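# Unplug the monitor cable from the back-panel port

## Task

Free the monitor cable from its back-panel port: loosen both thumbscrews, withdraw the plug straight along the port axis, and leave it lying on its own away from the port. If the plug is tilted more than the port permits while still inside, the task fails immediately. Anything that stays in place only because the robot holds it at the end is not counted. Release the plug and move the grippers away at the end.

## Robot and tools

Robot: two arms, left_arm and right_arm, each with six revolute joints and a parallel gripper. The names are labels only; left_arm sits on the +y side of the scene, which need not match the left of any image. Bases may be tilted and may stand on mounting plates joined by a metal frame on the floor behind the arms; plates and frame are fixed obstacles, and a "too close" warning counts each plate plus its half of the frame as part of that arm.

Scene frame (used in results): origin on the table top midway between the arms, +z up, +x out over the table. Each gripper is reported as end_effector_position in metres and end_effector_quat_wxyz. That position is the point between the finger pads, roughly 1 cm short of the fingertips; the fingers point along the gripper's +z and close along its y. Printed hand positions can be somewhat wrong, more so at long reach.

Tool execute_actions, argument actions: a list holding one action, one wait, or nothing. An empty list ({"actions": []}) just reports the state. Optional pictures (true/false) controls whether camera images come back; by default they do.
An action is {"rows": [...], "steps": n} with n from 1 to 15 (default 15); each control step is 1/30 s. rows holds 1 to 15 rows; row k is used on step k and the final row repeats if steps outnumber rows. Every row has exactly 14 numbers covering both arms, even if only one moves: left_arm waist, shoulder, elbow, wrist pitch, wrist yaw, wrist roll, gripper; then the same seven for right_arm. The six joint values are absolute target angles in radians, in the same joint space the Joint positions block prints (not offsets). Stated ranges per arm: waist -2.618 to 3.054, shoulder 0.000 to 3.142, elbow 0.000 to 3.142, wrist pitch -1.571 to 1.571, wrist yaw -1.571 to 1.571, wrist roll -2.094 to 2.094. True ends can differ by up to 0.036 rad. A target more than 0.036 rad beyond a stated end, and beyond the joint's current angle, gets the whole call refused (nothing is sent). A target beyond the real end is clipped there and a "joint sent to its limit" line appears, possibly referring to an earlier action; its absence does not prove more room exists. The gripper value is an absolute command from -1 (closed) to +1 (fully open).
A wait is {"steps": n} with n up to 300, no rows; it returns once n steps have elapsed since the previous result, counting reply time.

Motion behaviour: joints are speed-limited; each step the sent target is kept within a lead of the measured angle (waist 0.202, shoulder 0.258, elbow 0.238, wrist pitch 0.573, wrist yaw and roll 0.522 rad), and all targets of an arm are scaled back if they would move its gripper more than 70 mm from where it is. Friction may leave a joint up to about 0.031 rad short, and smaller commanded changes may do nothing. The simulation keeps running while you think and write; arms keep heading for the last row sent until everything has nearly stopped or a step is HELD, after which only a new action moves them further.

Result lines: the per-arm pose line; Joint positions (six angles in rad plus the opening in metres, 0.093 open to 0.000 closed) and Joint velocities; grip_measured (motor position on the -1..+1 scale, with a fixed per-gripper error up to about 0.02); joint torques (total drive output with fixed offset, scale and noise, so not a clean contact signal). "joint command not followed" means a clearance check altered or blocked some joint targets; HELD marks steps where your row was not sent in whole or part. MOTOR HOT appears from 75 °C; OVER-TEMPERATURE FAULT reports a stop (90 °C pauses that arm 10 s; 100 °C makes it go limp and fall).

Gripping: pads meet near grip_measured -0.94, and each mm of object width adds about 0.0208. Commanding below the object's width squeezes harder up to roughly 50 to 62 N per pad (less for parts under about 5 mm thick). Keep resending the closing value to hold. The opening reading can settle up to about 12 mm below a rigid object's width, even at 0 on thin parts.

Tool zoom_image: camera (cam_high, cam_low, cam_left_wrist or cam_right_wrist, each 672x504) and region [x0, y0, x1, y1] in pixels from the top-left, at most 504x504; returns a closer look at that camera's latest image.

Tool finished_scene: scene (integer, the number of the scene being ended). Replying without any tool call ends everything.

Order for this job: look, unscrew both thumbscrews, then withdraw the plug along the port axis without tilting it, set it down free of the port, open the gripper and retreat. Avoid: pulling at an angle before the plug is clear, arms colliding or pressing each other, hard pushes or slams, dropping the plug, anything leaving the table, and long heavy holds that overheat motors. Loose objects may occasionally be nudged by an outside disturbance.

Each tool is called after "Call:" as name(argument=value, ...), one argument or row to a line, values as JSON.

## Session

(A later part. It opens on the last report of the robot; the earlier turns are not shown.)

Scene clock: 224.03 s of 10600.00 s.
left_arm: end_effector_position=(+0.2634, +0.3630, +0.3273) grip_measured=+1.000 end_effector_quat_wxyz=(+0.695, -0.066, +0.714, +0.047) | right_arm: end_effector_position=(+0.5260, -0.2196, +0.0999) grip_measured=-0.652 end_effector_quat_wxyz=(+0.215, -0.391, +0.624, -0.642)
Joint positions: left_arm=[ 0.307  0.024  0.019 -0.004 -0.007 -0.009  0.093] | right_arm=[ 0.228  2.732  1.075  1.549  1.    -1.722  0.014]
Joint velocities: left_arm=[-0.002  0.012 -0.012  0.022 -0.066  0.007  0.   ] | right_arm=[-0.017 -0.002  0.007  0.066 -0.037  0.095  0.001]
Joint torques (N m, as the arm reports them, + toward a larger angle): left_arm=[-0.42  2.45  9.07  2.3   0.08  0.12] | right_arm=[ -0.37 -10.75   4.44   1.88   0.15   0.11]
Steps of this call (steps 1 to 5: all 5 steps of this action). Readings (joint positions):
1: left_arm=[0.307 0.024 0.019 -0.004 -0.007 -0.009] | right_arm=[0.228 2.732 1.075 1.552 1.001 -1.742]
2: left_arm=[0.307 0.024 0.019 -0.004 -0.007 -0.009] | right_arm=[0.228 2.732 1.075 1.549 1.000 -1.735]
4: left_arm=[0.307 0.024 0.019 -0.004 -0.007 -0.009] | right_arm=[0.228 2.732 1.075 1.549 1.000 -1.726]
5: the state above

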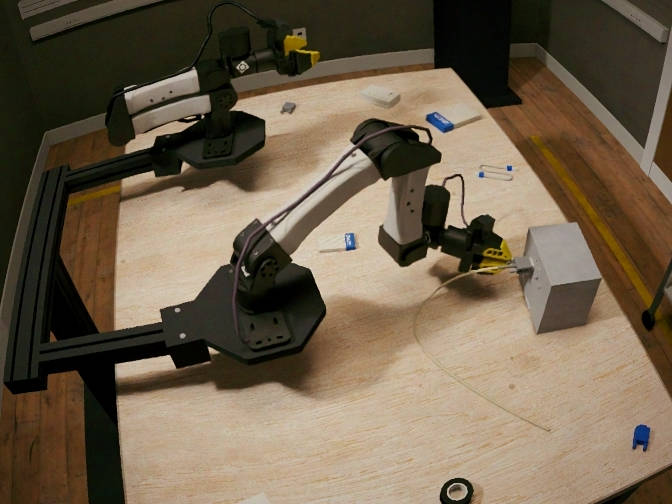

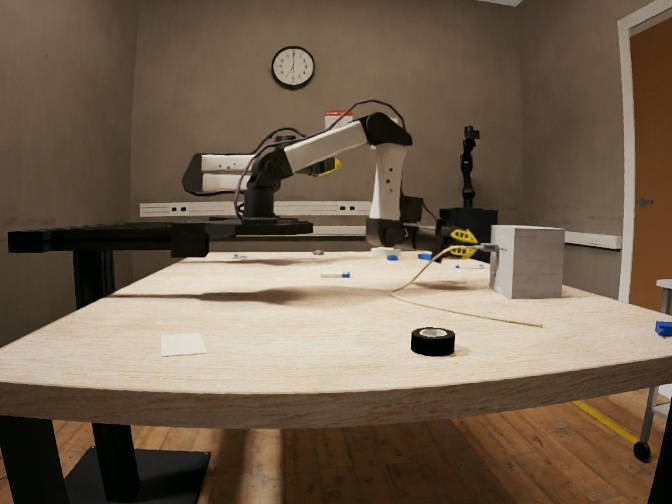

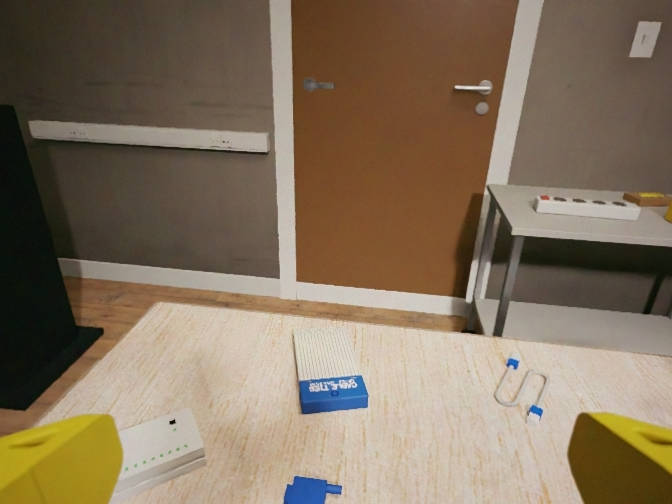

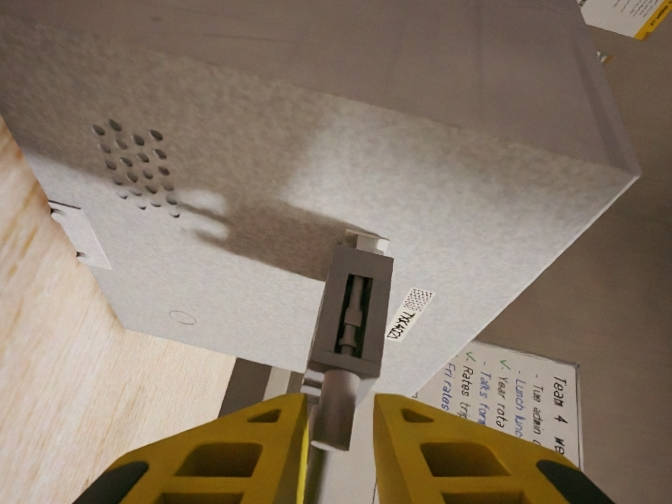

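Call:
execute_actions(
  actions=[
    {"rows":[[0.3,0.03,0.03,0,0,0,1,0.225,2.73,1.085,1.54,0.985,-0.5,-0.65]],"steps":10},
  ],
  pictures=false,
)

Call:
execute_actions(
  actions=[
    {"rows":[[0.3,0.03,0.03,0,0,0,1,0.225,2.73,1.085,1.54,0.985,-2.05,-0.9]],"steps":10},
  ],
  pictures=false,
)

Call:
execute_actions(
  actions=[
    {"rows":[[0.3,0.03,0.03,0,0,0,1,0.225,2.73,1.085,1.54,0.985,-0.5,-0.65]],"steps":10},
  ],
  pictures=false,
)

Call:
execute_actions(
  actions=[
    {"rows":[[0.3,0.03,0.03,0,0,0,1,0.225,2.73,1.085,1.54,0.985,-2.05,-0.9]],"steps":10},
  ],
  pictures=false,
)

Call:
execute_actions(
  actions=[
    {"rows":[[0.3,0.03,0.03,0,0,0,1,0.225,2.73,1.085,1.54,0.985,-0.5,-0.65]],"steps":10},
  ],
  pictures=false,
)

Call:
execute_actions(
  actions=[
    {"rows":[[0.3,0.03,0.03,0,0,0,1,0.225,2.73,1.085,1.54,0.985,-2.05,-0.9]],"steps":10},
  ],
  pictures=false,
)

Call:
execute_actions(
  actions=[
    {"rows":[[0.3,0.03,0.03,0,0,0,1,0.225,2.73,1.085,1.54,0.985,-0.5,-0.65]],"steps":10},
  ],
  pictures=false,
)

Call:
execute_actions(
  actions=[
    {"rows":[[0.3,0.03,0.03,0,0,0,1,0.225,2.73,1.085,1.54,0.985,-2.05,-0.9]],"steps":10},
  ],
  pictures=false,
)

Call:
execute_actions(
  actions=[
    {"rows":[[0.3,0.03,0.03,0,0,0,1,0.225,2.73,1.085,1.54,0.985,-0.5,-0.65]],"steps":10},
  ],
  pictures=false,
)

Call:
execute_actions(
  actions=[
    {"rows":[[0.3,0.03,0.03,0,0,0,1,0.225,2.73,1.085,1.54,0.985,-2.05,-0.9]],"steps":10},
  ],
  pictures=false,
)

Call:
execute_actions(
  actions=[
    {"rows":[[0.3,0.03,0.03,0,0,0,1,0.225,2.73,1.085,1.54,0.985,-0.5,-0.65]],"steps":10},
  ],
  pictures=false,
)

Call:
execute_actions(
  actions=[
    {"rows":[[0.3,0.03,0.03,0,0,0,1,0.225,2.73,1.085,1.54,0.985,-2.05,-0.9]],"steps":10},
  ],
  pictures=false,
)

Call:
execute_actions(
  actions=[
    {"rows":[[0.3,0.03,0.03,0,0,0,1,0.225,2.73,1.085,1.54,0.985,-0.5,-0.65]],"steps":10},
  ],
  pictures=false,
)

Call:
execute_actions(
  actions=[
    {"rows":[[0.3,0.03,0.03,0,0,0,1,0.225,2.73,1.085,1.54,0.985,-2.05,-0.9]],"steps":10},
  ],
  pictures=false,
)

Call:
execute_actions(
  actions=[
    {"rows":[[0.3,0.03,0.03,0,0,0,1,0.225,2.73,1.085,1.54,0.985,-0.5,-0.65]],"steps":10},
  ],
  pictures=false,
)

Call:
execute_actions(
  actions=[
    {"rows":[[0.3,0.03,0.03,0,0,0,1,0.225,2.73,1.085,1.54,0.985,-2.05,-0.9]],"steps":10},
  ],
  pictures=false,
)

Call:
execute_actions(
  actions=[
    {"rows":[[0.3,0.03,0.03,0,0,0,1,0.225,2.73,1.085,1.54,0.985,-0.5,-0.65]],"steps":10},
  ],
  pictures=false,
)

Call:
execute_actions(
  actions=[
    {"rows":[[0.3,0.03,0.03,0,0,0,1,0.225,2.73,1.085,1.54,0.985,-2.05,-0.9]],"steps":10},
  ],
  pictures=false,
)

Call:
execute_actions(
  actions=[
    {"rows":[[0.3,0.03,0.03,0,0,0,1,0.225,2.73,1.085,1.54,0.985,-0.5,-0.65]],"steps":10},
  ],
  pictures=false,
)

Call:
execute_actions(
  actions=[
    {"rows":[[0.3,0.03,0.03,0,0,0,1,0.225,2.73,1.085,1.54,0.985,-2.05,-0.9]],"steps":10},
  ],
  pictures=false,
)

Call:
execute_actions(
  actions=[
    {"rows":[[0.3,0.03,0.03,0,0,0,1,0.225,2.73,1.085,1.54,0.985,-1.7,-0.65]],"steps":5},
  ],
)

Call:
zoom_image(
  camera="cam_right_wrist",
  region=[220,230,460,500],
)

Scene clock: 243.93 s of 10600.00 s.
left_arm: end_effector_position=(+0.2634, +0.3630, +0.3273) grip_measured=+1.000 end_effector_quat_wxyz=(+0.695, -0.066, +0.714, +0.047) | right_arm: end_effector_position=(+0.5265, -0.2188, +0.0986) grip_measured=-0.652 end_effector_quat_wxyz=(+0.483, -0.068, +0.734, -0.472)
Joint positions: left_arm=[ 0.307  0.024  0.019 -0.004 -0.007 -0.009  0.093] | right_arm=[ 0.228  2.732  1.075  1.542  0.994 -0.775  0.014]
Joint velocities: left_arm=[ 0.012 -0.002 -0.007 -0.037 -0.007 -0.022  0.   ] | right_arm=[ 0.002  0.012  0.007  0.007 -0.037  1.766 -0.001]
Joint torques (N m, as the arm reports them, + toward a larger angle): left_arm=[-0.43  2.5   9.08  2.27  0.05  0.13] | right_arm=[ -0.4  -10.51   4.69   1.86   0.06   0.1 ]
Steps of this call (steps 1 to 30: the robot went on to your last target; steps 31 to 90: nothing new was sent; then 16.57 s passed at rest; steps 91 to 100: all 10 steps of this action). Readings (joint positions):
91: left_arm=[0.307 0.024 0.019 -0.004 -0.007 -0.009] | right_arm=[0.228 2.732 1.075 1.546 0.999 -1.625]
92: left_arm=[0.307 0.024 0.019 -0.004 -0.007 -0.009] | right_arm=[0.228 2.732 1.075 1.543 0.998 -1.524]
94: left_arm=[0.307 0.024 0.019 -0.004 -0.007 -0.009] | right_arm=[0.228 2.732 1.075 1.543 0.996 -1.325]
98: left_arm=[0.307 0.024 0.019 -0.004 -0.007 -0.009] | right_arm=[0.228 2.732 1.075 1.542 0.994 -0.926]
100: the state above

Scene clock: 244.27 s of 10600.00 s.
left_arm: end_effector_position=(+0.2634, +0.3630, +0.3273) grip_measured=+1.000 end_effector_quat_wxyz=(+0.695, -0.066, +0.714, +0.047) | right_arm: end_effector_position=(+0.5262, -0.2195, +0.1006) grip_measured=-0.890 end_effector_quat_wxyz=(+0.217, -0.389, +0.624, -0.642)
Joint positions: left_arm=[ 0.307  0.024  0.019 -0.004 -0.007 -0.009  0.093] | right_arm=[ 0.228  2.732  1.075  1.553  0.999 -1.721  0.002]
Joint velocities: left_arm=[-0.002 -0.017 -0.002  0.007  0.022  0.051  0.   ] | right_arm=[ 0.037  0.002 -0.027  0.066  0.037 -2.161  0.   ]
Joint torques (N m, as the arm reports them, + toward a larger angle): left_arm=[-0.35  2.53  9.    2.29  0.06  0.1 ] | right_arm=[ -0.36 -10.68   5.05   1.72  -0.03  -0.18]
Steps of this call (steps 1 to 10: all 10 steps of this action). Readings (joint positions):
1: left_arm=[0.307 0.024 0.019 -0.004 -0.007 -0.009] | right_arm=[0.228 2.732 1.075 1.544 0.994 -0.849]
2: left_arm=[0.307 0.024 0.019 -0.004 -0.007 -0.009] | right_arm=[0.228 2.732 1.075 1.544 0.994 -0.950]
4: left_arm=[0.307 0.024 0.019 -0.004 -0.007 -0.009] | right_arm=[0.228 2.732 1.075 1.547 0.995 -1.150]
8: left_arm=[0.307 0.024 0.019 -0.004 -0.007 -0.009] | right_arm=[0.228 2.732 1.075 1.553 0.998 -1.547]
10: the state above

Scene clock: 244.60 s of 10600.00 s.
left_arm: end_effector_position=(+0.2634, +0.3630, +0.3273) grip_measured=+1.000 end_effector_quat_wxyz=(+0.695, -0.066, +0.714, +0.047) | right_arm: end_effector_position=(+0.5266, -0.2188, +0.0986) grip_measured=-0.652 end_effector_quat_wxyz=(+0.480, -0.073, +0.734, -0.476)
Joint positions: left_arm=[ 0.307  0.024  0.019 -0.004 -0.007 -0.009  0.093] | right_arm=[ 0.228  2.732  1.075  1.542  0.993 -0.791  0.014]
Joint velocities: left_arm=[-0.007 -0.012 -0.017 -0.007 -0.066  0.007  0.   ] | right_arm=[-0.017  0.002  0.007  0.007 -0.037  1.927  0.001]
Joint torques (N m, as the arm reports them, + toward a larger angle): left_arm=[-0.38  2.51  9.15  2.29  0.07  0.14] | right_arm=[ -0.27 -10.58   4.85   1.86   0.01   0.09]
Steps of this call (steps 1 to 10: all 10 steps of this action). Readings (joint positions):
1: left_arm=[0.307 0.024 0.019 -0.004 -0.007 -0.009] | right_arm=[0.228 2.732 1.075 1.549 0.999 -1.648]
2: left_arm=[0.307 0.024 0.019 -0.004 -0.007 -0.009] | right_arm=[0.228 2.732 1.075 1.545 0.998 -1.548]
4: left_arm=[0.307 0.024 0.019 -0.004 -0.007 -0.009] | right_arm=[0.228 2.732 1.075 1.544 0.995 -1.349]
8: left_arm=[0.307 0.024 0.019 -0.004 -0.007 -0.009] | right_arm=[0.228 2.732 1.075 1.542 0.993 -0.950]
10: the state above

Scene clock: 244.93 s of 10600.00 s.
left_arm: end_effector_position=(+0.2634, +0.3630, +0.3273) grip_measured=+1.000 end_effector_quat_wxyz=(+0.695, -0.066, +0.714, +0.047) | right_arm: end_effector_position=(+0.5263, -0.2194, +0.1006) grip_measured=-0.890 end_effector_quat_wxyz=(+0.214, -0.392, +0.622, -0.643)
Joint positions: left_arm=[ 0.307  0.024  0.019 -0.004 -0.007 -0.009  0.093] | right_arm=[ 0.228  2.732  1.075  1.553  0.998 -1.731  0.002]
Joint velocities: left_arm=[ 0.002  0.007 -0.007 -0.066 -0.037 -0.007  0.   ] | right_arm=[-0.022 -0.002  0.007  0.037 -0.022 -1.941 -0.   ]
Joint torques (N m, as the arm reports them, + toward a larger angle): left_arm=[-0.36  2.4   9.2   2.3   0.06  0.14] | right_arm=[ -0.42 -10.61   4.87   1.66   0.08  -0.12]
Steps of this call (steps 1 to 10: all 10 steps of this action). Readings (joint positions):
1: left_arm=[0.307 0.024 0.019 -0.004 -0.007 -0.009] | right_arm=[0.228 2.732 1.075 1.545 0.994 -0.864]
2: left_arm=[0.307 0.024 0.019 -0.004 -0.007 -0.009] | right_arm=[0.228 2.732 1.075 1.545 0.994 -0.966]
4: left_arm=[0.307 0.024 0.019 -0.004 -0.007 -0.009] | right_arm=[0.228 2.732 1.075 1.547 0.994 -1.166]
8: left_arm=[0.307 0.024 0.019 -0.004 -0.007 -0.009] | right_arm=[0.228 2.732 1.075 1.553 0.997 -1.561]
10: the state above

Scene clock: 245.27 s of 10600.00 s.
left_arm: end_effector_position=(+0.2634, +0.3630, +0.3273) grip_measured=+1.000 end_effector_quat_wxyz=(+0.695, -0.066, +0.714, +0.047) | right_arm: end_effector_position=(+0.5266, -0.2188, +0.0986) grip_measured=-0.652 end_effector_quat_wxyz=(+0.478, -0.076, +0.733, -0.477)
Joint positions: left_arm=[ 0.307  0.024  0.019 -0.004 -0.007 -0.009  0.093] | right_arm=[ 0.228  2.732  1.075  1.542  0.993 -0.797  0.014]
Joint velocities: left_arm=[-0.002  0.007 -0.012 -0.007  0.022  0.022  0.   ] | right_arm=[ 0.012  0.007 -0.002 -0.022 -0.022  1.927 -0.001]
Joint torques (N m, as the arm reports them, + toward a larger angle): left_arm=[-0.45  2.47  9.16  2.3   0.07  0.12] | right_arm=[ -0.25 -10.61   4.88   1.84   0.07   0.04]
Steps of this call (steps 1 to 10: all 10 steps of this action). Readings (joint positions):
1: left_arm=[0.307 0.024 0.019 -0.004 -0.007 -0.009] | right_arm=[0.228 2.732 1.075 1.549 0.999 -1.658]
2: left_arm=[0.307 0.024 0.019 -0.004 -0.007 -0.009] | right_arm=[0.228 2.732 1.075 1.544 0.997 -1.557]
4: left_arm=[0.307 0.024 0.019 -0.004 -0.007 -0.009] | right_arm=[0.228 2.732 1.075 1.544 0.995 -1.358]
8: left_arm=[0.307 0.024 0.019 -0.004 -0.007 -0.009] | right_arm=[0.228 2.732 1.075 1.542 0.993 -0.959]
10: the state above

Scene clock: 245.60 s of 10600.00 s.
left_arm: end_effector_position=(+0.2634, +0.3630, +0.3273) grip_measured=+1.000 end_effector_quat_wxyz=(+0.695, -0.066, +0.714, +0.047) | right_arm: end_effector_position=(+0.5263, -0.2194, +0.1006) grip_measured=-0.890 end_effector_quat_wxyz=(+0.213, -0.393, +0.621, -0.644)
Joint positions: left_arm=[ 0.307  0.024  0.019 -0.004 -0.007 -0.009  0.093] | right_arm=[ 0.228  2.732  1.075  1.553  0.998 -1.735  0.002]
Joint velocities: left_arm=[-0.002 -0.002 -0.012  0.007  0.037 -0.007  0.   ] | right_arm=[-0.017 -0.002 -0.002  0.007  0.037 -2.044 -0.001]
Joint torques (N m, as the arm reports them, + toward a larger angle): left_arm=[-0.37  2.49  9.04  2.29  0.07  0.13] | right_arm=[ -0.54 -10.77   4.76   1.77   0.03  -0.16]
Steps of this call (steps 1 to 10: all 10 steps of this action). Readings (joint positions):
1: left_arm=[0.307 0.024 0.019 -0.004 -0.007 -0.009] | right_arm=[0.228 2.732 1.075 1.545 0.994 -0.870]
2: left_arm=[0.307 0.024 0.019 -0.004 -0.007 -0.009] | right_arm=[0.228 2.732 1.075 1.545 0.994 -0.971]
4: left_arm=[0.307 0.024 0.019 -0.004 -0.007 -0.009] | right_arm=[0.228 2.732 1.075 1.547 0.994 -1.171]
8: left_arm=[0.307 0.024 0.019 -0.004 -0.007 -0.009] | right_arm=[0.228 2.732 1.075 1.553 0.997 -1.568]
10: the state above

Scene clock: 245.93 s of 10600.00 s.
left_arm: end_effector_position=(+0.2634, +0.3630, +0.3273) grip_measured=+1.000 end_effector_quat_wxyz=(+0.695, -0.066, +0.714, +0.047) | right_arm: end_effector_position=(+0.5266, -0.2188, +0.0986) grip_measured=-0.652 end_effector_quat_wxyz=(+0.478, -0.076, +0.733, -0.478)
Joint positions: left_arm=[ 0.307  0.024  0.019 -0.004 -0.007 -0.009  0.093] | right_arm=[ 0.228  2.732  1.075  1.542  0.993 -0.799  0.014]
Joint velocities: left_arm=[-0.007  0.007 -0.002  0.007 -0.022  0.037  0.   ] | right_arm=[ 0.002 -0.002 -0.007 -0.007  0.007  1.971 -0.   ]
Joint torques (N m, as the arm reports them, + toward a larger angle): left_arm=[-0.44  2.44  9.09  2.29  0.05  0.12] | right_arm=[ -0.22 -10.44   4.65   1.83   0.06   0.09]
Steps of this call (steps 1 to 10: all 10 steps of this action). Readings (joint positions):
1: left_arm=[0.307 0.024 0.019 -0.004 -0.007 -0.009] | right_arm=[0.228 2.732 1.075 1.549 0.998 -1.661]
2: left_arm=[0.307 0.024 0.019 -0.004 -0.007 -0.009] | right_arm=[0.228 2.732 1.075 1.544 0.997 -1.561]
4: left_arm=[0.307 0.024 0.019 -0.004 -0.007 -0.009] | right_arm=[0.228 2.732 1.075 1.544 0.995 -1.362]
8: left_arm=[0.307 0.024 0.019 -0.004 -0.007 -0.009] | right_arm=[0.228 2.732 1.075 1.542 0.993 -0.963]
10: the state above

Scene clock: 246.27 s of 10600.00 s.
left_arm: end_effector_position=(+0.2634, +0.3630, +0.3273) grip_measured=+1.000 end_effector_quat_wxyz=(+0.695, -0.066, +0.714, +0.047) | right_arm: end_effector_position=(+0.5263, -0.2194, +0.1006) grip_measured=-0.890 end_effector_quat_wxyz=(+0.213, -0.394, +0.621, -0.644)
Joint positions: left_arm=[ 0.307  0.024  0.019 -0.004 -0.007 -0.009  0.093] | right_arm=[ 0.228  2.732  1.075  1.553  0.998 -1.736  0.002]
Joint velocities: left_arm=[ 0.017 -0.017 -0.017 -0.081  0.007  0.037  0.   ] | right_arm=[-0.022  0.012  0.002 -0.037  0.007 -1.956 -0.001]
Joint torques (N m, as the arm reports them, + toward a larger angle): left_arm=[-0.45  2.37  9.13  2.27  0.07  0.14] | right_arm=[ -0.53 -10.9    4.97   1.67   0.04  -0.25]
Steps of this call (steps 1 to 10: all 10 steps of this action). Readings (joint positions):
1: left_arm=[0.307 0.024 0.019 -0.004 -0.007 -0.009] | right_arm=[0.228 2.732 1.075 1.545 0.994 -0.873]
2: left_arm=[0.307 0.024 0.019 -0.004 -0.007 -0.009] | right_arm=[0.228 2.732 1.075 1.545 0.994 -0.974]
4: left_arm=[0.307 0.024 0.019 -0.004 -0.007 -0.009] | right_arm=[0.228 2.732 1.075 1.547 0.994 -1.174]
8: left_arm=[0.307 0.024 0.019 -0.004 -0.007 -0.009] | right_arm=[0.228 2.732 1.075 1.553 0.997 -1.570]
10: the state above

Scene clock: 246.60 s of 10600.00 s.
left_arm: end_effector_position=(+0.2634, +0.3630, +0.3273) grip_measured=+1.000 end_effector_quat_wxyz=(+0.695, -0.066, +0.714, +0.047) | right_arm: end_effector_position=(+0.5266, -0.2188, +0.0986) grip_measured=-0.652 end_effector_quat_wxyz=(+0.477, -0.077, +0.733, -0.478)
Joint positions: left_arm=[ 0.307  0.024  0.019 -0.004 -0.007 -0.009  0.093] | right_arm=[ 0.228  2.732  1.075  1.542  0.993 -0.8    0.014]
Joint velocities: left_arm=[-0.012  0.007 -0.007  0.037 -0.037  0.022  0.   ] | right_arm=[-0.007 -0.017 -0.012  0.081  0.051  2.    -0.   ]
Joint torques (N m, as the arm reports them, + toward a larger angle): left_arm=[-0.33  2.47  9.08  2.31  0.08  0.15] | right_arm=[ -0.66 -10.67   4.74   1.82   0.15   0.08]
Steps of this call (steps 1 to 10: all 10 steps of this action). Readings (joint positions):
1: left_arm=[0.307 0.024 0.019 -0.004 -0.007 -0.009] | right_arm=[0.228 2.732 1.075 1.549 0.998 -1.663]
2: left_arm=[0.307 0.024 0.019 -0.004 -0.007 -0.009] | right_arm=[0.228 2.732 1.075 1.544 0.997 -1.563]
4: left_arm=[0.307 0.024 0.019 -0.004 -0.007 -0.009] | right_arm=[0.228 2.732 1.075 1.544 0.995 -1.363]
8: left_arm=[0.307 0.024 0.019 -0.004 -0.007 -0.009] | right_arm=[0.228 2.732 1.075 1.542 0.993 -0.964]
10: the state above

Scene clock: 246.93 s of 10600.00 s.
left_arm: end_effector_position=(+0.2634, +0.3630, +0.3273) grip_measured=+1.000 end_effector_quat_wxyz=(+0.695, -0.066, +0.714, +0.047) | right_arm: end_effector_position=(+0.5263, -0.2194, +0.1006) grip_measured=-0.890 end_effector_quat_wxyz=(+0.212, -0.394, +0.620, -0.644)
Joint positions: left_arm=[ 0.307  0.024  0.019 -0.004 -0.007 -0.009  0.093] | right_arm=[ 0.228  2.732  1.075  1.553  0.998 -1.737  0.002]
Joint velocities: left_arm=[-0.012 -0.007  0.012 -0.007 -0.007  0.007  0.   ] | right_arm=[-0.022  0.002  0.012 -0.051  0.007 -2.044 -0.   ]
Joint torques (N m, as the arm reports them, + toward a larger angle): left_arm=[-0.41  2.55  9.09  2.31  0.03  0.12] | right_arm=[ -0.36 -10.66   4.93   1.76   0.04  -0.17]
Steps of this call (steps 1 to 10: all 10 steps of this action). Readings (joint positions):
1: left_arm=[0.307 0.024 0.019 -0.004 -0.007 -0.009] | right_arm=[0.228 2.732 1.075 1.545 0.994 -0.873]
2: left_arm=[0.307 0.024 0.019 -0.004 -0.007 -0.009] | right_arm=[0.228 2.732 1.075 1.545 0.994 -0.975]
4: left_arm=[0.307 0.024 0.019 -0.004 -0.007 -0.009] | right_arm=[0.228 2.732 1.075 1.547 0.994 -1.175]
8: left_arm=[0.307 0.024 0.019 -0.004 -0.007 -0.009] | right_arm=[0.228 2.732 1.075 1.553 0.997 -1.571]
10: the state above

Scene clock: 247.27 s of 10600.00 s.
left_arm: end_effector_position=(+0.2634, +0.3630, +0.3273) grip_measured=+1.000 end_effector_quat_wxyz=(+0.695, -0.066, +0.714, +0.047) | right_arm: end_effector_position=(+0.5266, -0.2188, +0.0986) grip_measured=-0.652 end_effector_quat_wxyz=(+0.477, -0.077, +0.733, -0.478)
Joint positions: left_arm=[ 0.307  0.024  0.019 -0.004 -0.007 -0.009  0.093] | right_arm=[ 0.228  2.732  1.075  1.542  0.993 -0.801  0.014]
Joint velocities: left_arm=[-0.007  0.012  0.007 -0.022  0.007 -0.051  0.   ] | right_arm=[ 0.007 -0.017 -0.012  0.037 -0.022  1.956 -0.001]
Joint torques (N m, as the arm reports them, + toward a larger angle): left_arm=[-0.5   2.39  9.11  2.29  0.06  0.15] | right_arm=[ -0.25 -10.54   4.75   1.78   0.07   0.05]
Steps of this call (steps 1 to 10: all 10 steps of this action). Readings (joint positions):
1: left_arm=[0.307 0.024 0.019 -0.004 -0.007 -0.009] | right_arm=[0.228 2.732 1.075 1.549 0.999 -1.664]
2: left_arm=[0.307 0.024 0.019 -0.004 -0.007 -0.009] | right_arm=[0.228 2.732 1.075 1.544 0.997 -1.563]
4: left_arm=[0.307 0.024 0.019 -0.004 -0.007 -0.009] | right_arm=[0.228 2.732 1.075 1.544 0.995 -1.364]
8: left_arm=[0.307 0.024 0.019 -0.004 -0.007 -0.009] | right_arm=[0.228 2.732 1.075 1.542 0.993 -0.965]
10: the state above

Scene clock: 247.60 s of 10600.00 s.
left_arm: end_effector_position=(+0.2634, +0.3630, +0.3273) grip_measured=+1.000 end_effector_quat_wxyz=(+0.695, -0.066, +0.714, +0.047) | right_arm: end_effector_position=(+0.5263, -0.2194, +0.1006) grip_measured=-0.890 end_effector_quat_wxyz=(+0.212, -0.394, +0.620, -0.644)
Joint positions: left_arm=[ 0.307  0.024  0.019 -0.004 -0.007 -0.009  0.093] | right_arm=[ 0.228  2.732  1.075  1.554  0.998 -1.737  0.002]
Joint velocities: left_arm=[ 0.002  0.007 -0.022 -0.081  0.007 -0.037  0.   ] | right_arm=[-0.002 -0.002 -0.007  0.007  0.051 -1.956 -0.   ]
Joint torques (N m, as the arm reports them, + toward a larger angle): left_arm=[-0.35  2.53  9.03  2.3   0.03  0.1 ] | right_arm=[ -0.32 -10.67   4.95   1.75  -0.04  -0.12]
Steps of this call (steps 1 to 10: all 10 steps of this action). Readings (joint positions):
1: left_arm=[0.307 0.024 0.019 -0.004 -0.007 -0.009] | right_arm=[0.228 2.732 1.075 1.545 0.994 -0.874]
2: left_arm=[0.307 0.024 0.019 -0.004 -0.007 -0.009] | right_arm=[0.228 2.732 1.075 1.545 0.994 -0.976]
4: left_arm=[0.307 0.024 0.019 -0.004 -0.007 -0.009] | right_arm=[0.228 2.732 1.075 1.547 0.994 -1.175]
8: left_arm=[0.307 0.024 0.019 -0.004 -0.007 -0.009] | right_arm=[0.228 2.732 1.075 1.553 0.997 -1.571]
10: the state above

Scene clock: 247.93 s of 10600.00 s.
left_arm: end_effector_position=(+0.2634, +0.3630, +0.3273) grip_measured=+1.000 end_effector_quat_wxyz=(+0.695, -0.066, +0.714, +0.047) | right_arm: end_effector_position=(+0.5266, -0.2188, +0.0989) grip_measured=-0.652 end_effector_quat_wxyz=(+0.478, -0.076, +0.733, -0.478)
Joint positions: left_arm=[ 0.307  0.024  0.019 -0.004 -0.007 -0.009  0.093] | right_arm=[ 0.228  2.732  1.075  1.544  0.993 -0.801  0.014]
Joint velocities: left_arm=[-0.017 -0.002  0.007 -0.037  0.066 -0.022  0.   ] | right_arm=[ 0.007 -0.012  0.002 -0.037 -0.037  1.956  0.001]
Joint torques (N m, as the arm reports them, + toward a larger angle): left_arm=[-0.42  2.51  9.16  2.28  0.08  0.14] | right_arm=[ -0.5  -10.53   4.84   1.88   0.02   0.08]
Steps of this call (steps 1 to 10: all 10 steps of this action). Readings (joint positions):
1: left_arm=[0.307 0.024 0.019 -0.004 -0.007 -0.009] | right_arm=[0.228 2.732 1.075 1.552 0.999 -1.664]
2: left_arm=[0.307 0.024 0.019 -0.004 -0.007 -0.009] | right_arm=[0.228 2.732 1.075 1.547 0.998 -1.564]
4: left_arm=[0.307 0.024 0.019 -0.004 -0.007 -0.009] | right_arm=[0.228 2.732 1.075 1.547 0.996 -1.364]
8: left_arm=[0.307 0.024 0.019 -0.004 -0.007 -0.009] | right_arm=[0.228 2.732 1.075 1.544 0.994 -0.965]
10: the state above

Scene clock: 248.27 s of 10600.00 s.
left_arm: end_effector_position=(+0.2634, +0.3630, +0.3273) grip_measured=+1.000 end_effector_quat_wxyz=(+0.695, -0.066, +0.714, +0.047) | right_arm: end_effector_position=(+0.5263, -0.2195, +0.1015) grip_measured=-0.890 end_effector_quat_wxyz=(+0.214, -0.392, +0.620, -0.645)
Joint positions: left_arm=[ 0.307  0.024  0.019 -0.004 -0.007 -0.009  0.093] | right_arm=[ 0.228  2.732  1.075  1.559  0.999 -1.738  0.002]
Joint velocities: left_arm=[ 0.007 -0.007 -0.002 -0.051 -0.022  0.007  0.   ] | right_arm=[ 0.007  0.007  0.002  0.066  0.066 -1.941  0.   ]
Joint torques (N m, as the arm reports them, + toward a larger angle): left_arm=[-0.41  2.38  9.04  2.28  0.09  0.16] | right_arm=[ -0.22 -10.51   4.83   1.68   0.01  -0.11]
Steps of this call (steps 1 to 10: all 10 steps of this action). Readings (joint positions):
1: left_arm=[0.307 0.024 0.019 -0.004 -0.007 -0.009] | right_arm=[0.228 2.732 1.075 1.547 0.994 -0.874]
2: left_arm=[0.307 0.024 0.019 -0.004 -0.007 -0.009] | right_arm=[0.228 2.732 1.075 1.547 0.994 -0.976]
4: left_arm=[0.307 0.024 0.019 -0.004 -0.007 -0.009] | right_arm=[0.228 2.732 1.075 1.549 0.996 -1.176]
8: left_arm=[0.307 0.024 0.019 -0.004 -0.007 -0.009] | right_arm=[0.228 2.732 1.075 1.556 0.998 -1.572]
10: the state above

Scene clock: 248.60 s of 10600.00 s.
left_arm: end_effector_position=(+0.2634, +0.3630, +0.3273) grip_measured=+1.000 end_effector_quat_wxyz=(+0.695, -0.066, +0.714, +0.047) | right_arm: end_effector_position=(+0.5266, -0.2188, +0.0989) grip_measured=-0.652 end_effector_quat_wxyz=(+0.478, -0.077, +0.733, -0.478)
Joint positions: left_arm=[ 0.307  0.024  0.019 -0.004 -0.007 -0.009  0.093] | right_arm=[ 0.228  2.732  1.075  1.544  0.993 -0.801  0.014]
Joint velocities: left_arm=[ 0.002  0.007  0.012  0.007  0.051 -0.066  0.   ] | right_arm=[-0.007 -0.002 -0.007 -0.037 -0.051  1.985 -0.   ]
Joint torques (N m, as the arm reports them, + toward a larger angle): left_arm=[-0.42  2.41  9.12  2.28  0.05  0.14] | right_arm=[ -0.48 -10.67   4.89   1.83   0.11   0.01]
Steps of this call (steps 1 to 10: all 10 steps of this action). Readings (joint positions):
1: left_arm=[0.307 0.024 0.019 -0.004 -0.007 -0.009] | right_arm=[0.228 2.732 1.075 1.554 0.999 -1.664]
2: left_arm=[0.307 0.024 0.019 -0.004 -0.007 -0.009] | right_arm=[0.228 2.732 1.075 1.548 0.998 -1.564]
4: left_arm=[0.307 0.024 0.019 -0.004 -0.007 -0.009] | right_arm=[0.228 2.732 1.075 1.547 0.995 -1.365]
8: left_arm=[0.307 0.024 0.019 -0.004 -0.007 -0.009] | right_arm=[0.228 2.732 1.075 1.544 0.993 -0.966]
10: the state above

Scene clock: 248.93 s of 10600.00 s.
left_arm: end_effector_position=(+0.2634, +0.3630, +0.3273) grip_measured=+1.000 end_effector_quat_wxyz=(+0.695, -0.066, +0.714, +0.047) | right_arm: end_effector_position=(+0.5263, -0.2195, +0.1017) grip_measured=-0.890 end_effector_quat_wxyz=(+0.214, -0.392, +0.620, -0.645)
Joint positions: left_arm=[ 0.307  0.024  0.019 -0.004 -0.007 -0.009  0.093] | right_arm=[ 0.228  2.732  1.075  1.56   0.999 -1.738  0.002]
Joint velocities: left_arm=[-0.017 -0.022 -0.012 -0.022  0.022  0.022  0.   ] | right_arm=[ 0.017 -0.007  0.012 -0.007  0.022 -1.912  0.001]
Joint torques (N m, as the arm reports them, + toward a larger angle): left_arm=[-0.4   2.48  9.2   2.3   0.1   0.15] | right_arm=[ -0.51 -10.52   4.92   1.7   -0.02  -0.16]
Steps of this call (steps 1 to 10: all 10 steps of this action). Readings (joint positions):
1: left_arm=[0.307 0.024 0.019 -0.004 -0.007 -0.009] | right_arm=[0.228 2.732 1.075 1.547 0.994 -0.874]
2: left_arm=[0.307 0.024 0.019 -0.004 -0.007 -0.009] | right_arm=[0.228 2.732 1.075 1.547 0.994 -0.976]
4: left_arm=[0.307 0.024 0.019 -0.004 -0.007 -0.009] | right_arm=[0.228 2.732 1.075 1.548 0.995 -1.176]
8: left_arm=[0.307 0.024 0.019 -0.004 -0.007 -0.009] | right_arm=[0.228 2.732 1.075 1.556 0.998 -1.573]
10: the state above

Scene clock: 249.27 s of 10600.00 s.
left_arm: end_effector_position=(+0.2634, +0.3630, +0.3273) grip_measured=+1.000 end_effector_quat_wxyz=(+0.695, -0.066, +0.714, +0.047) | right_arm: end_effector_position=(+0.5266, -0.2188, +0.0991) grip_measured=-0.652 end_effector_quat_wxyz=(+0.478, -0.077, +0.733, -0.478)
Joint positions: left_arm=[ 0.307  0.024  0.019 -0.004 -0.007 -0.009  0.093] | right_arm=[ 0.228  2.732  1.075  1.545  0.993 -0.802  0.014]
Joint velocities: left_arm=[-0.002  0.007 -0.007 -0.037 -0.037  0.037  0.   ] | right_arm=[ 0.027  0.012  0.007 -0.095 -0.095  1.941  0.   ]
Joint torques (N m, as the arm reports them, + toward a larger angle): left_arm=[-0.47  2.48  9.16  2.3   0.06  0.11] | right_arm=[ -0.34 -10.57   4.86   1.82   0.15   0.04]
Steps of this call (steps 1 to 10: all 10 steps of this action). Readings (joint positions):
1: left_arm=[0.307 0.024 0.019 -0.004 -0.007 -0.009] | right_arm=[0.228 2.732 1.075 1.556 0.999 -1.665]
2: left_arm=[0.307 0.024 0.019 -0.004 -0.007 -0.009] | right_arm=[0.228 2.732 1.075 1.550 0.998 -1.565]
4: left_arm=[0.307 0.024 0.019 -0.004 -0.007 -0.009] | right_arm=[0.228 2.732 1.075 1.548 0.996 -1.365]
8: left_arm=[0.307 0.024 0.019 -0.004 -0.007 -0.009] | right_arm=[0.228 2.732 1.075 1.545 0.993 -0.966]
10: the state above

Scene clock: 249.60 s of 10600.00 s.
left_arm: end_effector_position=(+0.2634, +0.3630, +0.3273) grip_measured=+1.000 end_effector_quat_wxyz=(+0.695, -0.066, +0.714, +0.047) | right_arm: end_effector_position=(+0.5264, -0.2194, +0.1019) grip_measured=-0.890 end_effector_quat_wxyz=(+0.215, -0.392, +0.620, -0.645)
Joint positions: left_arm=[ 0.307  0.024  0.019 -0.004 -0.007 -0.009  0.093] | right_arm=[ 0.228  2.732  1.075  1.561  0.998 -1.739  0.002]
Joint velocities: left_arm=[-0.017 -0.007 -0.002 -0.037 -0.022 -0.081  0.   ] | right_arm=[ 0.002 -0.022 -0.012 -0.051  0.007 -1.971  0.   ]
Joint torques (N m, as the arm reports them, + toward a larger angle): left_arm=[-0.38  2.54  9.13  2.29  0.06  0.13] | right_arm=[  0.18 -10.58   4.8    1.69  -0.01  -0.06]
Steps of this call (steps 1 to 10: all 10 steps of this action). Readings (joint positions):
1: left_arm=[0.307 0.024 0.019 -0.004 -0.007 -0.009] | right_arm=[0.228 2.732 1.075 1.547 0.994 -0.875]
2: left_arm=[0.307 0.024 0.019 -0.004 -0.007 -0.009] | right_arm=[0.228 2.732 1.075 1.547 0.994 -0.976]
4: left_arm=[0.307 0.024 0.019 -0.004 -0.007 -0.009] | right_arm=[0.228 2.732 1.075 1.548 0.995 -1.176]
8: left_arm=[0.307 0.024 0.019 -0.004 -0.007 -0.009] | right_arm=[0.228 2.732 1.075 1.559 0.998 -1.573]
10: the state above

Scene clock: 249.93 s of 10600.00 s.
left_arm: end_effector_position=(+0.2634, +0.3630, +0.3273) grip_measured=+1.000 end_effector_quat_wxyz=(+0.695, -0.066, +0.714, +0.047) | right_arm: end_effector_position=(+0.5266, -0.2188, +0.0991) grip_measured=-0.652 end_effector_quat_wxyz=(+0.478, -0.077, +0.733, -0.478)
Joint positions: left_arm=[ 0.307  0.024  0.019 -0.004 -0.007 -0.009  0.093] | right_arm=[ 0.228  2.732  1.075  1.545  0.993 -0.802  0.014]
Joint velocities: left_arm=[-0.017  0.007  0.007  0.022 -0.11  -0.007  0.   ] | right_arm=[-0.012 -0.012  0.002  0.007  0.022  1.897  0.001]
Joint torques (N m, as the arm reports them, + toward a larger angle): left_arm=[-0.49  2.38  9.06  2.29  0.06  0.14] | right_arm=[ -0.04 -10.75   4.94   1.87   0.09   0.03]
Steps of this call (steps 1 to 10: all 10 steps of this action). Readings (joint positions):
1: left_arm=[0.307 0.024 0.019 -0.004 -0.007 -0.009] | right_arm=[0.228 2.732 1.075 1.558 0.998 -1.666]
2: left_arm=[0.307 0.024 0.019 -0.004 -0.007 -0.009] | right_arm=[0.228 2.732 1.075 1.552 0.997 -1.565]
4: left_arm=[0.307 0.024 0.019 -0.004 -0.007 -0.009] | right_arm=[0.228 2.732 1.075 1.549 0.995 -1.366]
8: left_arm=[0.307 0.024 0.019 -0.004 -0.007 -0.009] | right_arm=[0.228 2.732 1.075 1.545 0.993 -0.967]
10: the state above

Scene clock: 250.27 s of 10600.00 s.
left_arm: end_effector_position=(+0.2634, +0.3630, +0.3273) grip_measured=+1.000 end_effector_quat_wxyz=(+0.695, -0.066, +0.714, +0.047) | right_arm: end_effector_position=(+0.5265, -0.2193, +0.1019) grip_measured=-0.890 end_effector_quat_wxyz=(+0.214, -0.392, +0.620, -0.645)
Joint positions: left_arm=[ 0.307  0.024  0.019 -0.004 -0.007 -0.009  0.093] | right_arm=[ 0.228  2.732  1.075  1.561  0.998 -1.74   0.002]
Joint velocities: left_arm=[ 0.002 -0.002  0.002 -0.022  0.037  0.007  0.   ] | right_arm=[-0.002  0.012  0.002 -0.066 -0.037 -2.    -0.001]
Joint torques (N m, as the arm reports them, + toward a larger angle): left_arm=[-0.4   2.56  9.05  2.29  0.07  0.11] | right_arm=[ -0.52 -10.72   5.04   1.7   -0.06  -0.18]
Steps of this call (steps 1 to 10: all 10 steps of this action). Readings (joint positions):
1: left_arm=[0.307 0.024 0.019 -0.004 -0.007 -0.009] | right_arm=[0.228 2.732 1.075 1.548 0.994 -0.875]
2: left_arm=[0.307 0.024 0.019 -0.004 -0.007 -0.009] | right_arm=[0.228 2.732 1.075 1.547 0.993 -0.977]
4: left_arm=[0.307 0.024 0.019 -0.004 -0.007 -0.009] | right_arm=[0.228 2.732 1.075 1.549 0.995 -1.177]
8: left_arm=[0.307 0.024 0.019 -0.004 -0.007 -0.009] | right_arm=[0.228 2.732 1.075 1.561 0.998 -1.574]
10: the state above

Scene clock: 250.43 s of 10600.00 s.
left_arm: end_effector_position=(+0.2634, +0.3630, +0.3273) grip_measured=+1.000 end_effector_quat_wxyz=(+0.695, -0.066, +0.714, +0.047) | right_arm: end_effector_position=(+0.5266, -0.2188, +0.0998) grip_measured=-0.652 end_effector_quat_wxyz=(+0.217, -0.393, +0.622, -0.641)
Joint positions: left_arm=[ 0.307  0.024  0.019 -0.004 -0.007 -0.009  0.093] | right_arm=[ 0.228  2.732  1.075  1.549  0.994 -1.723  0.014]
Joint velocities: left_arm=[ 0.012 -0.017 -0.007 -0.007  0.022  0.022  0.   ] | right_arm=[-0.027 -0.002  0.007 -0.051 -0.051  0.081 -0.   ]
Joint torques (N m, as the arm reports them, + toward a larger angle): left_arm=[-0.42  2.42  9.17  2.3   0.08  0.13] | right_arm=[ -0.22 -10.91   4.97   1.82   0.12   0.1 ]
Steps of this call (steps 1 to 5: all 5 steps of this action). Readings (joint positions):
1: left_arm=[0.307 0.024 0.019 -0.004 -0.007 -0.009] | right_arm=[0.228 2.732 1.075 1.560 0.997 -1.745]
2: left_arm=[0.307 0.024 0.019 -0.004 -0.007 -0.009] | right_arm=[0.228 2.732 1.075 1.555 0.996 -1.738]
4: left_arm=[0.307 0.024 0.019 -0.004 -0.007 -0.009] | right_arm=[0.228 2.732 1.075 1.550 0.994 -1.727]
5: the state above

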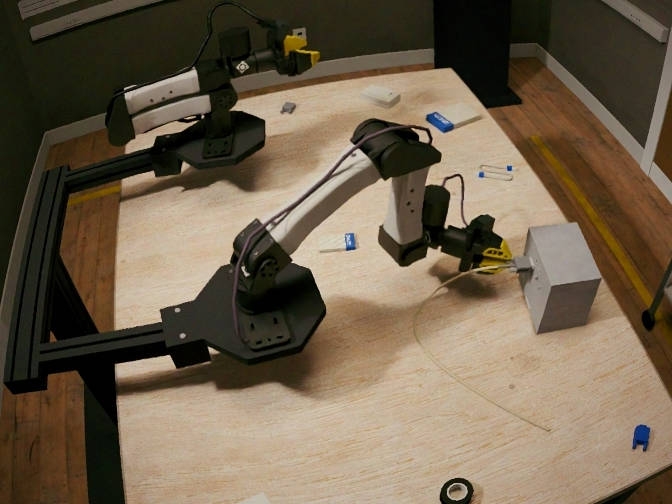

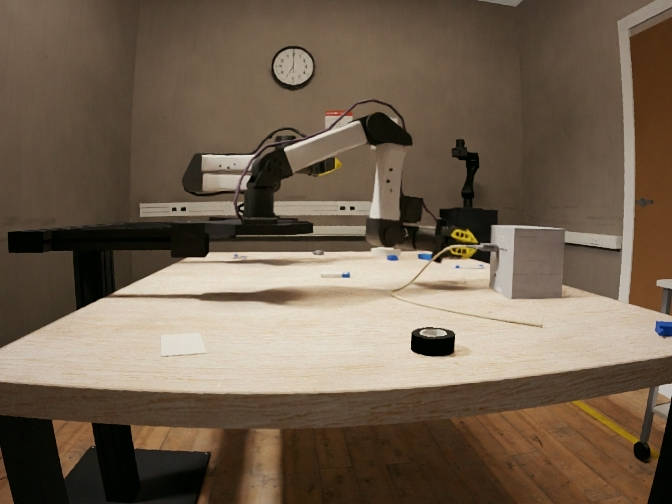

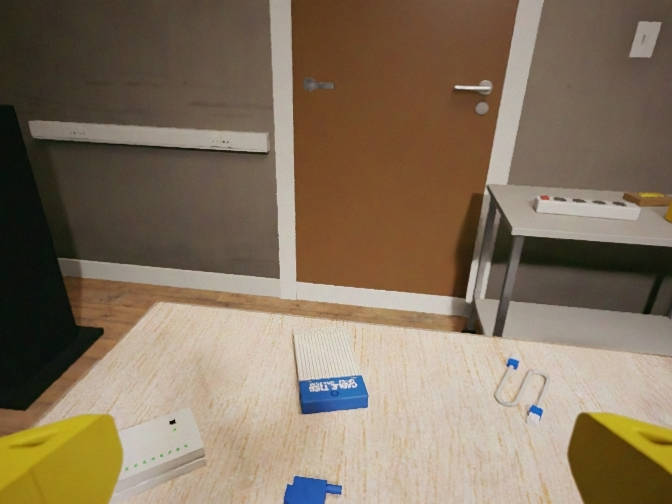

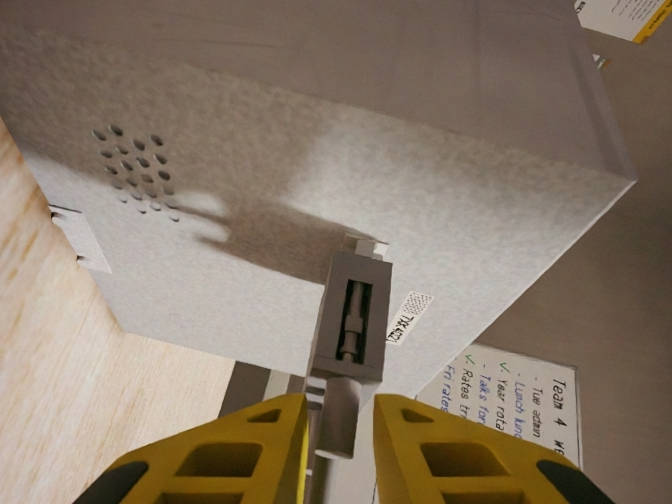

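Region (220, 230, 460, 500) of cam_right_wrist's 672x504 image, scaled by 1.867, with more detail than that image has.

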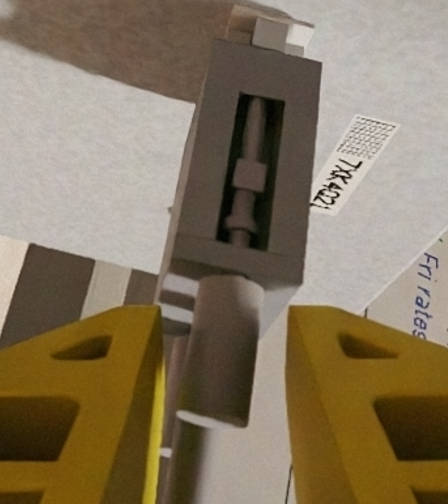

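Call:
execute_actions(
  actions=[
    {"rows":[[0.3,0.03,0.03,0,0,0,1,0.29,2.73,1.085,1.54,0.985,-1.7,-0.5]]},
  ],
  pictures=false,
)

Call:
execute_actions(
  actions=[
    {"rows":[[0.3,0.03,0.03,0,0,0,1,0.29,2.3,0.7,1.4,0.7,-1,0.2]]},
  ],
  pictures=false,
)

Call:
execute_actions(
  actions=[
    {"rows":[[0.3,0.03,0.03,0,0,0,1,0.015,2.25,0.68,1.2,0.3,0.05,0.2]]},
  ],
  pictures=false,
)

Call:
execute_actions(
  actions=[
    {"steps":40},
  ],
)

Scene clock: 264.93 s of 10600.00 s.
left_arm: end_effector_position=(+0.2634, +0.3630, +0.3273) grip_measured=+1.000 end_effector_quat_wxyz=(+0.695, -0.066, +0.714, +0.047) | right_arm: end_effector_position=(+0.5253, -0.1855, +0.0994) grip_measured=-0.502 end_effector_quat_wxyz=(+0.243, -0.412, +0.611, -0.631)
Joint positions: left_arm=[ 0.307  0.024  0.019 -0.004 -0.007 -0.009  0.093] | right_arm=[ 0.295  2.732  1.075  1.543  0.988 -1.709  0.021]
Joint velocities: left_arm=[-0.022 -0.017  0.012  0.007  0.037  0.007  0.   ] | right_arm=[-0.022  0.002 -0.017 -0.007 -0.022  0.037 -0.001]
Joint torques (N m, as the arm reports them, + toward a larger angle): left_arm=[-0.51  2.51  9.09  2.29  0.09  0.11] | right_arm=[ -0.91 -10.48   4.8    1.87   0.11   0.13]
Steps of this call (steps 1 to 30: the robot went on to your last target; steps 31 to 90: nothing new was sent; then 11.00 s passed at rest; steps 91 to 105: all 15 steps of this action). Readings (joint positions):
91: left_arm=[0.307 0.024 0.019 -0.004 -0.007 -0.009] | right_arm=[0.233 2.732 1.075 1.543 0.993 -1.709]
92: left_arm=[0.307 0.024 0.019 -0.004 -0.007 -0.009] | right_arm=[0.242 2.732 1.075 1.543 0.993 -1.709]
94: left_arm=[0.307 0.024 0.019 -0.004 -0.007 -0.009] | right_arm=[0.270 2.732 1.075 1.543 0.993 -1.709]
98: left_arm=[0.307 0.024 0.019 -0.004 -0.007 -0.009] | right_arm=[0.296 2.732 1.075 1.543 0.988 -1.709]
105: the state above

Scene clock: 265.43 s of 10600.00 s.
left_arm: end_effector_position=(+0.2634, +0.3630, +0.3273) grip_measured=+1.000 end_effector_quat_wxyz=(+0.695, -0.066, +0.714, +0.047) | right_arm: end_effector_position=(+0.5013, -0.1661, +0.1840) grip_measured=+0.198 end_effector_quat_wxyz=(+0.485, -0.290, +0.698, -0.440)
Joint positions: left_arm=[ 0.307  0.024  0.019 -0.004 -0.007 -0.009  0.093] | right_arm=[ 0.293  2.289  0.715  1.411  0.718 -1.036  0.055]
Joint velocities: left_arm=[ 0.007 -0.007 -0.007  0.051  0.022 -0.037  0.   ] | right_arm=[ 0.032  0.002 -0.002 -0.11  -0.066  0.198 -0.   ]
Joint torques (N m, as the arm reports them, + toward a larger angle): left_arm=[-0.36  2.52  9.08  2.3   0.07  0.1 ] | right_arm=[-0.31 -7.89  3.19  2.07  0.15  0.15]
Steps of this call (steps 1 to 15: all 15 steps of this action). Readings (joint positions):
1: left_arm=[0.307 0.024 0.019 -0.004 -0.007 -0.009] | right_arm=[0.293 2.693 1.029 1.503 0.935 -1.624]
2: left_arm=[0.307 0.024 0.019 -0.004 -0.007 -0.009] | right_arm=[0.293 2.623 0.936 1.461 0.885 -1.525]
4: left_arm=[0.307 0.024 0.019 -0.004 -0.007 -0.009] | right_arm=[0.293 2.457 0.770 1.422 0.823 -1.344]
8: left_arm=[0.307 0.024 0.019 -0.004 -0.007 -0.009] | right_arm=[0.293 2.288 0.715 1.435 0.758 -1.143]
15: the state above

Scene clock: 265.93 s of 10600.00 s.
left_arm: end_effector_position=(+0.2634, +0.3630, +0.3273) grip_measured=+1.000 end_effector_quat_wxyz=(+0.695, -0.066, +0.714, +0.047) | right_arm: end_effector_position=(+0.5109, -0.2361, +0.1362) grip_measured=+0.199 end_effector_quat_wxyz=(+0.558, +0.046, +0.822, -0.103)
Joint positions: left_arm=[ 0.307  0.024  0.019 -0.004 -0.007 -0.009  0.093] | right_arm=[ 0.013  2.266  0.694  1.209  0.323 -0.023  0.055]
Joint velocities: left_arm=[-0.002 -0.012 -0.007 -0.022 -0.007 -0.007  0.   ] | right_arm=[-0.017  0.012 -0.007  0.007 -0.081  0.476 -0.001]
Joint torques (N m, as the arm reports them, + toward a larger angle): left_arm=[-0.43  2.45  9.14  2.28  0.06  0.11] | right_arm=[ 0.35 -9.89  3.46  2.15  0.19 -0.01]
Steps of this call (steps 1 to 15: all 15 steps of this action). Readings (joint positions):
1: left_arm=[0.307 0.024 0.019 -0.004 -0.007 -0.009] | right_arm=[0.269 2.283 0.711 1.382 0.642 -0.951]
2: left_arm=[0.307 0.024 0.019 -0.004 -0.007 -0.009] | right_arm=[0.223 2.275 0.707 1.345 0.562 -0.852]
4: left_arm=[0.307 0.024 0.019 -0.004 -0.007 -0.009] | right_arm=[0.098 2.268 0.705 1.293 0.464 -0.654]
8: left_arm=[0.307 0.024 0.019 -0.004 -0.007 -0.009] | right_arm=[-0.018 2.266 0.698 1.239 0.392 -0.273]
15: the state above

Scene clock: 267.27 s of 10600.00 s.
left_arm: end_effector_position=(+0.2634, +0.3630, +0.3273) grip_measured=+1.000 end_effector_quat_wxyz=(+0.695, -0.066, +0.714, +0.047) | right_arm: end_effector_position=(+0.5109, -0.2336, +0.1347) grip_measured=+0.199 end_effector_quat_wxyz=(+0.559, +0.069, +0.822, -0.079)
Joint positions: left_arm=[ 0.307  0.024  0.019 -0.004 -0.007 -0.009  0.093] | right_arm=[0.013 2.266 0.694 1.203 0.308 0.043 0.055]
Joint velocities: left_arm=[-0.007 -0.017  0.017  0.022 -0.022 -0.007  0.   ] | right_arm=[-0.007 -0.017 -0.002  0.022 -0.037  0.081  0.001]
Joint torques (N m, as the arm reports them, + toward a larger angle): left_arm=[-0.44  2.53  9.06  2.29  0.07  0.09] | right_arm=[ 0.4  -9.99  3.3   1.99  0.12  0.02]
Steps of this call (steps 1 to 30: the robot went on to your last target; steps 31 to 40: nothing new was sent). Readings (joint positions):
1: left_arm=[0.307 0.024 0.019 -0.004 -0.007 -0.009] | right_arm=[0.013 2.266 0.694 1.207 0.320 -0.009]
2: left_arm=[0.307 0.024 0.019 -0.004 -0.007 -0.009] | right_arm=[0.013 2.266 0.694 1.206 0.318 0.001]
4: left_arm=[0.307 0.024 0.019 -0.004 -0.007 -0.009] | right_arm=[0.013 2.266 0.694 1.205 0.314 0.017]
8: left_arm=[0.307 0.024 0.019 -0.004 -0.007 -0.009] | right_arm=[0.013 2.266 0.694 1.204 0.310 0.033]
40: the state above
All arms were judged still, so your last target was given up. Only a new action makes them travel on or press farther. Fingers that are still opening or closing keep moving.

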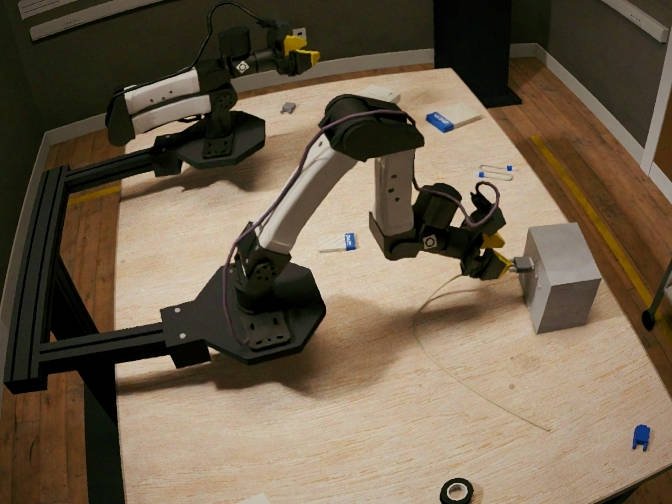

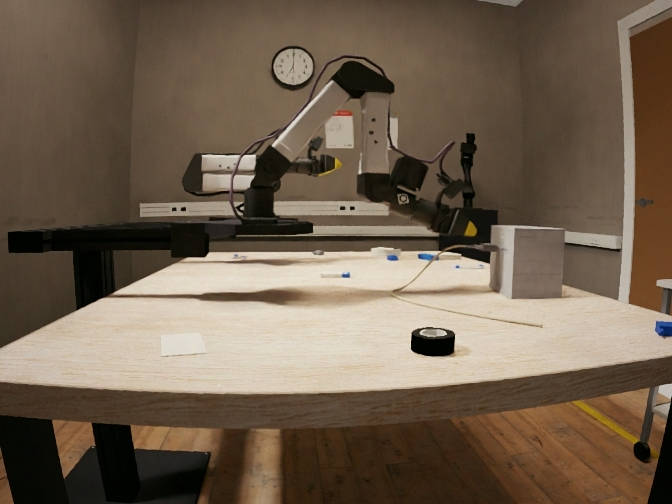

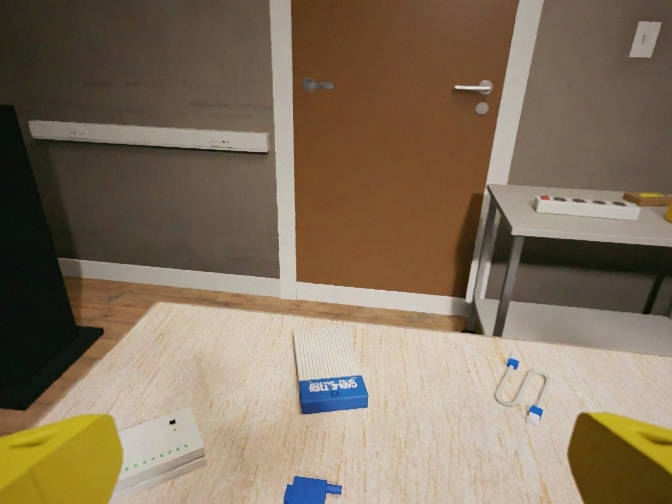

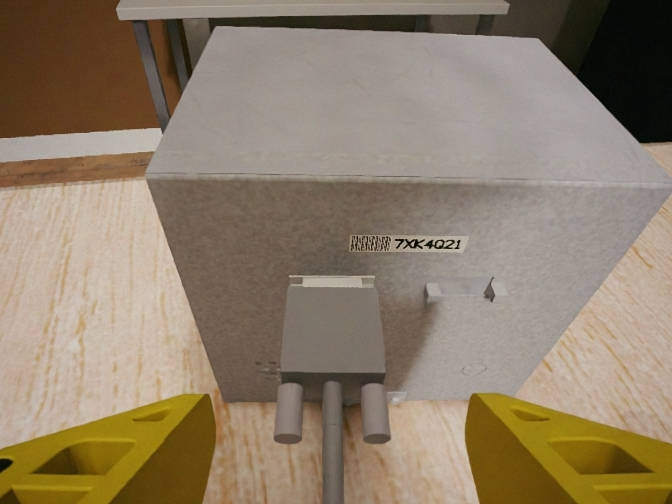

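Call:
execute_actions(
  actions=[
    {"rows":[[0.3,0.03,0.03,0,0,0,1,0.005,2.31,0.77,1.19,0.29,0.03,0.1],[0.3,0.03,0.03,0,0,0,1,0,2.35,0.82,1.18,0.28,0.03,0.1],[0.3,0.03,0.03,0,0,0,1,-0.005,2.39,0.87,1.17,0.28,0.03,0.1],[0.3,0.03,0.03,0,0,0,1,-0.01,2.43,0.91,1.165,0.275,0.03,0.1],[0.3,0.03,0.03,0,0,0,1,-0.013,2.46,0.935,1.165,0.275,0.03,0.1]]},
  ],
)

Scene clock: 273.13 s of 10600.00 s.
left_arm: end_effector_position=(+0.2634, +0.3630, +0.3273) grip_measured=+1.000 end_effector_quat_wxyz=(+0.695, -0.066, +0.714, +0.047) | right_arm: end_effector_position=(+0.5553, -0.2354, +0.1007) grip_measured=+0.101 end_effector_quat_wxyz=(+0.559, +0.068, +0.823, -0.076)
Joint positions: left_arm=[ 0.307  0.024  0.019 -0.004 -0.007 -0.009  0.093] | right_arm=[-0.008  2.456  0.922  1.166  0.284  0.037  0.05 ]
Joint velocities: left_arm=[ 0.007  0.002 -0.012 -0.007  0.066  0.007  0.   ] | right_arm=[ 0.007  0.012 -0.017 -0.051  0.022 -0.007 -0.001]
Joint torques (N m, as the arm reports them, + toward a larger angle): left_arm=[-0.4   2.49  9.2   2.29  0.07  0.14] | right_arm=[-0.73 -9.88  6.44  2.14  0.12 -0.04]
Steps of this call (steps 1 to 90: nothing new was sent; then 2.37 s passed at rest; steps 91 to 105: all 15 steps of this action). Readings (joint positions):
91: left_arm=[0.307 0.024 0.019 -0.004 -0.007 -0.009] | right_arm=[0.013 2.271 0.703 1.201 0.307 0.043]
92: left_arm=[0.307 0.024 0.019 -0.004 -0.007 -0.009] | right_arm=[0.012 2.288 0.730 1.198 0.305 0.041]
94: left_arm=[0.307 0.024 0.019 -0.004 -0.007 -0.009] | right_arm=[0.007 2.349 0.821 1.194 0.298 0.040]
98: left_arm=[0.307 0.024 0.019 -0.004 -0.007 -0.009] | right_arm=[-0.006 2.444 0.921 1.182 0.286 0.038]
105: the state above

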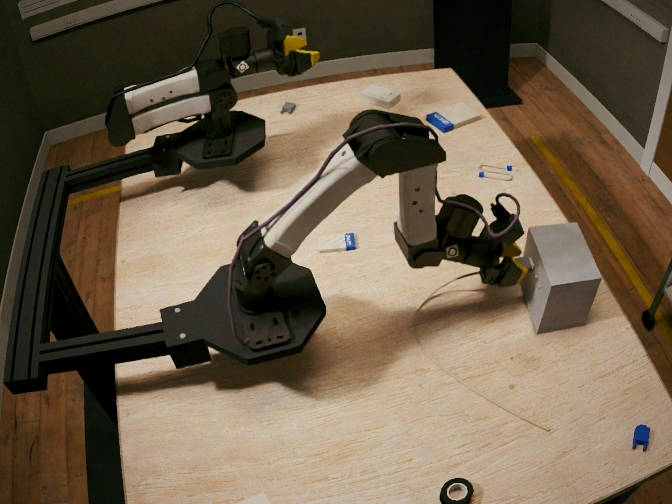

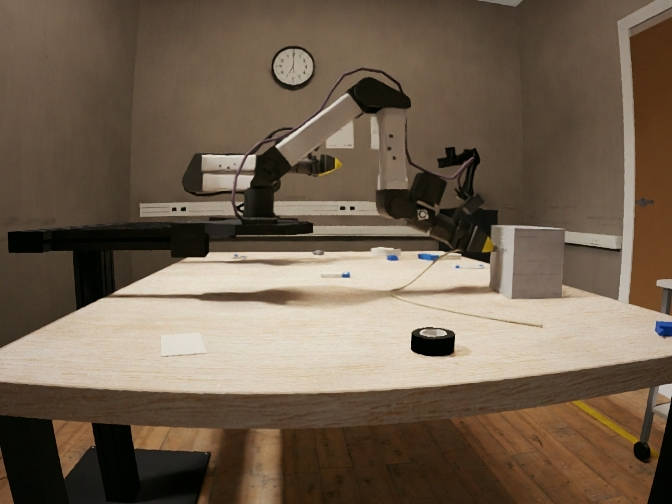

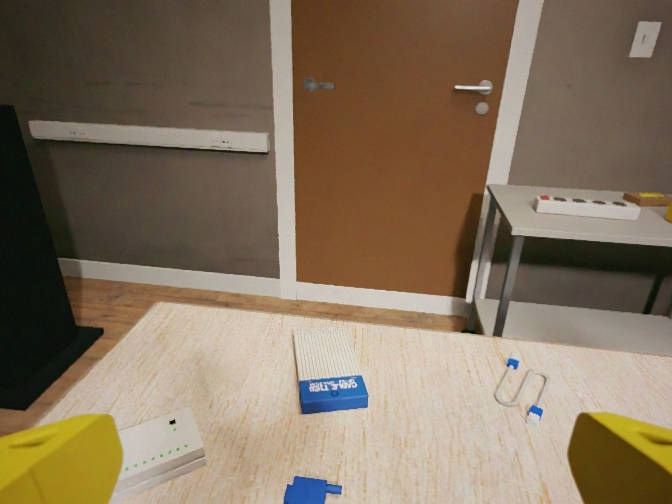

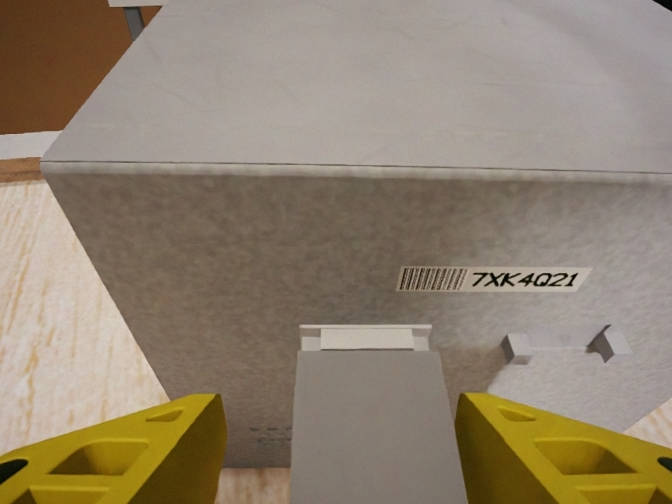

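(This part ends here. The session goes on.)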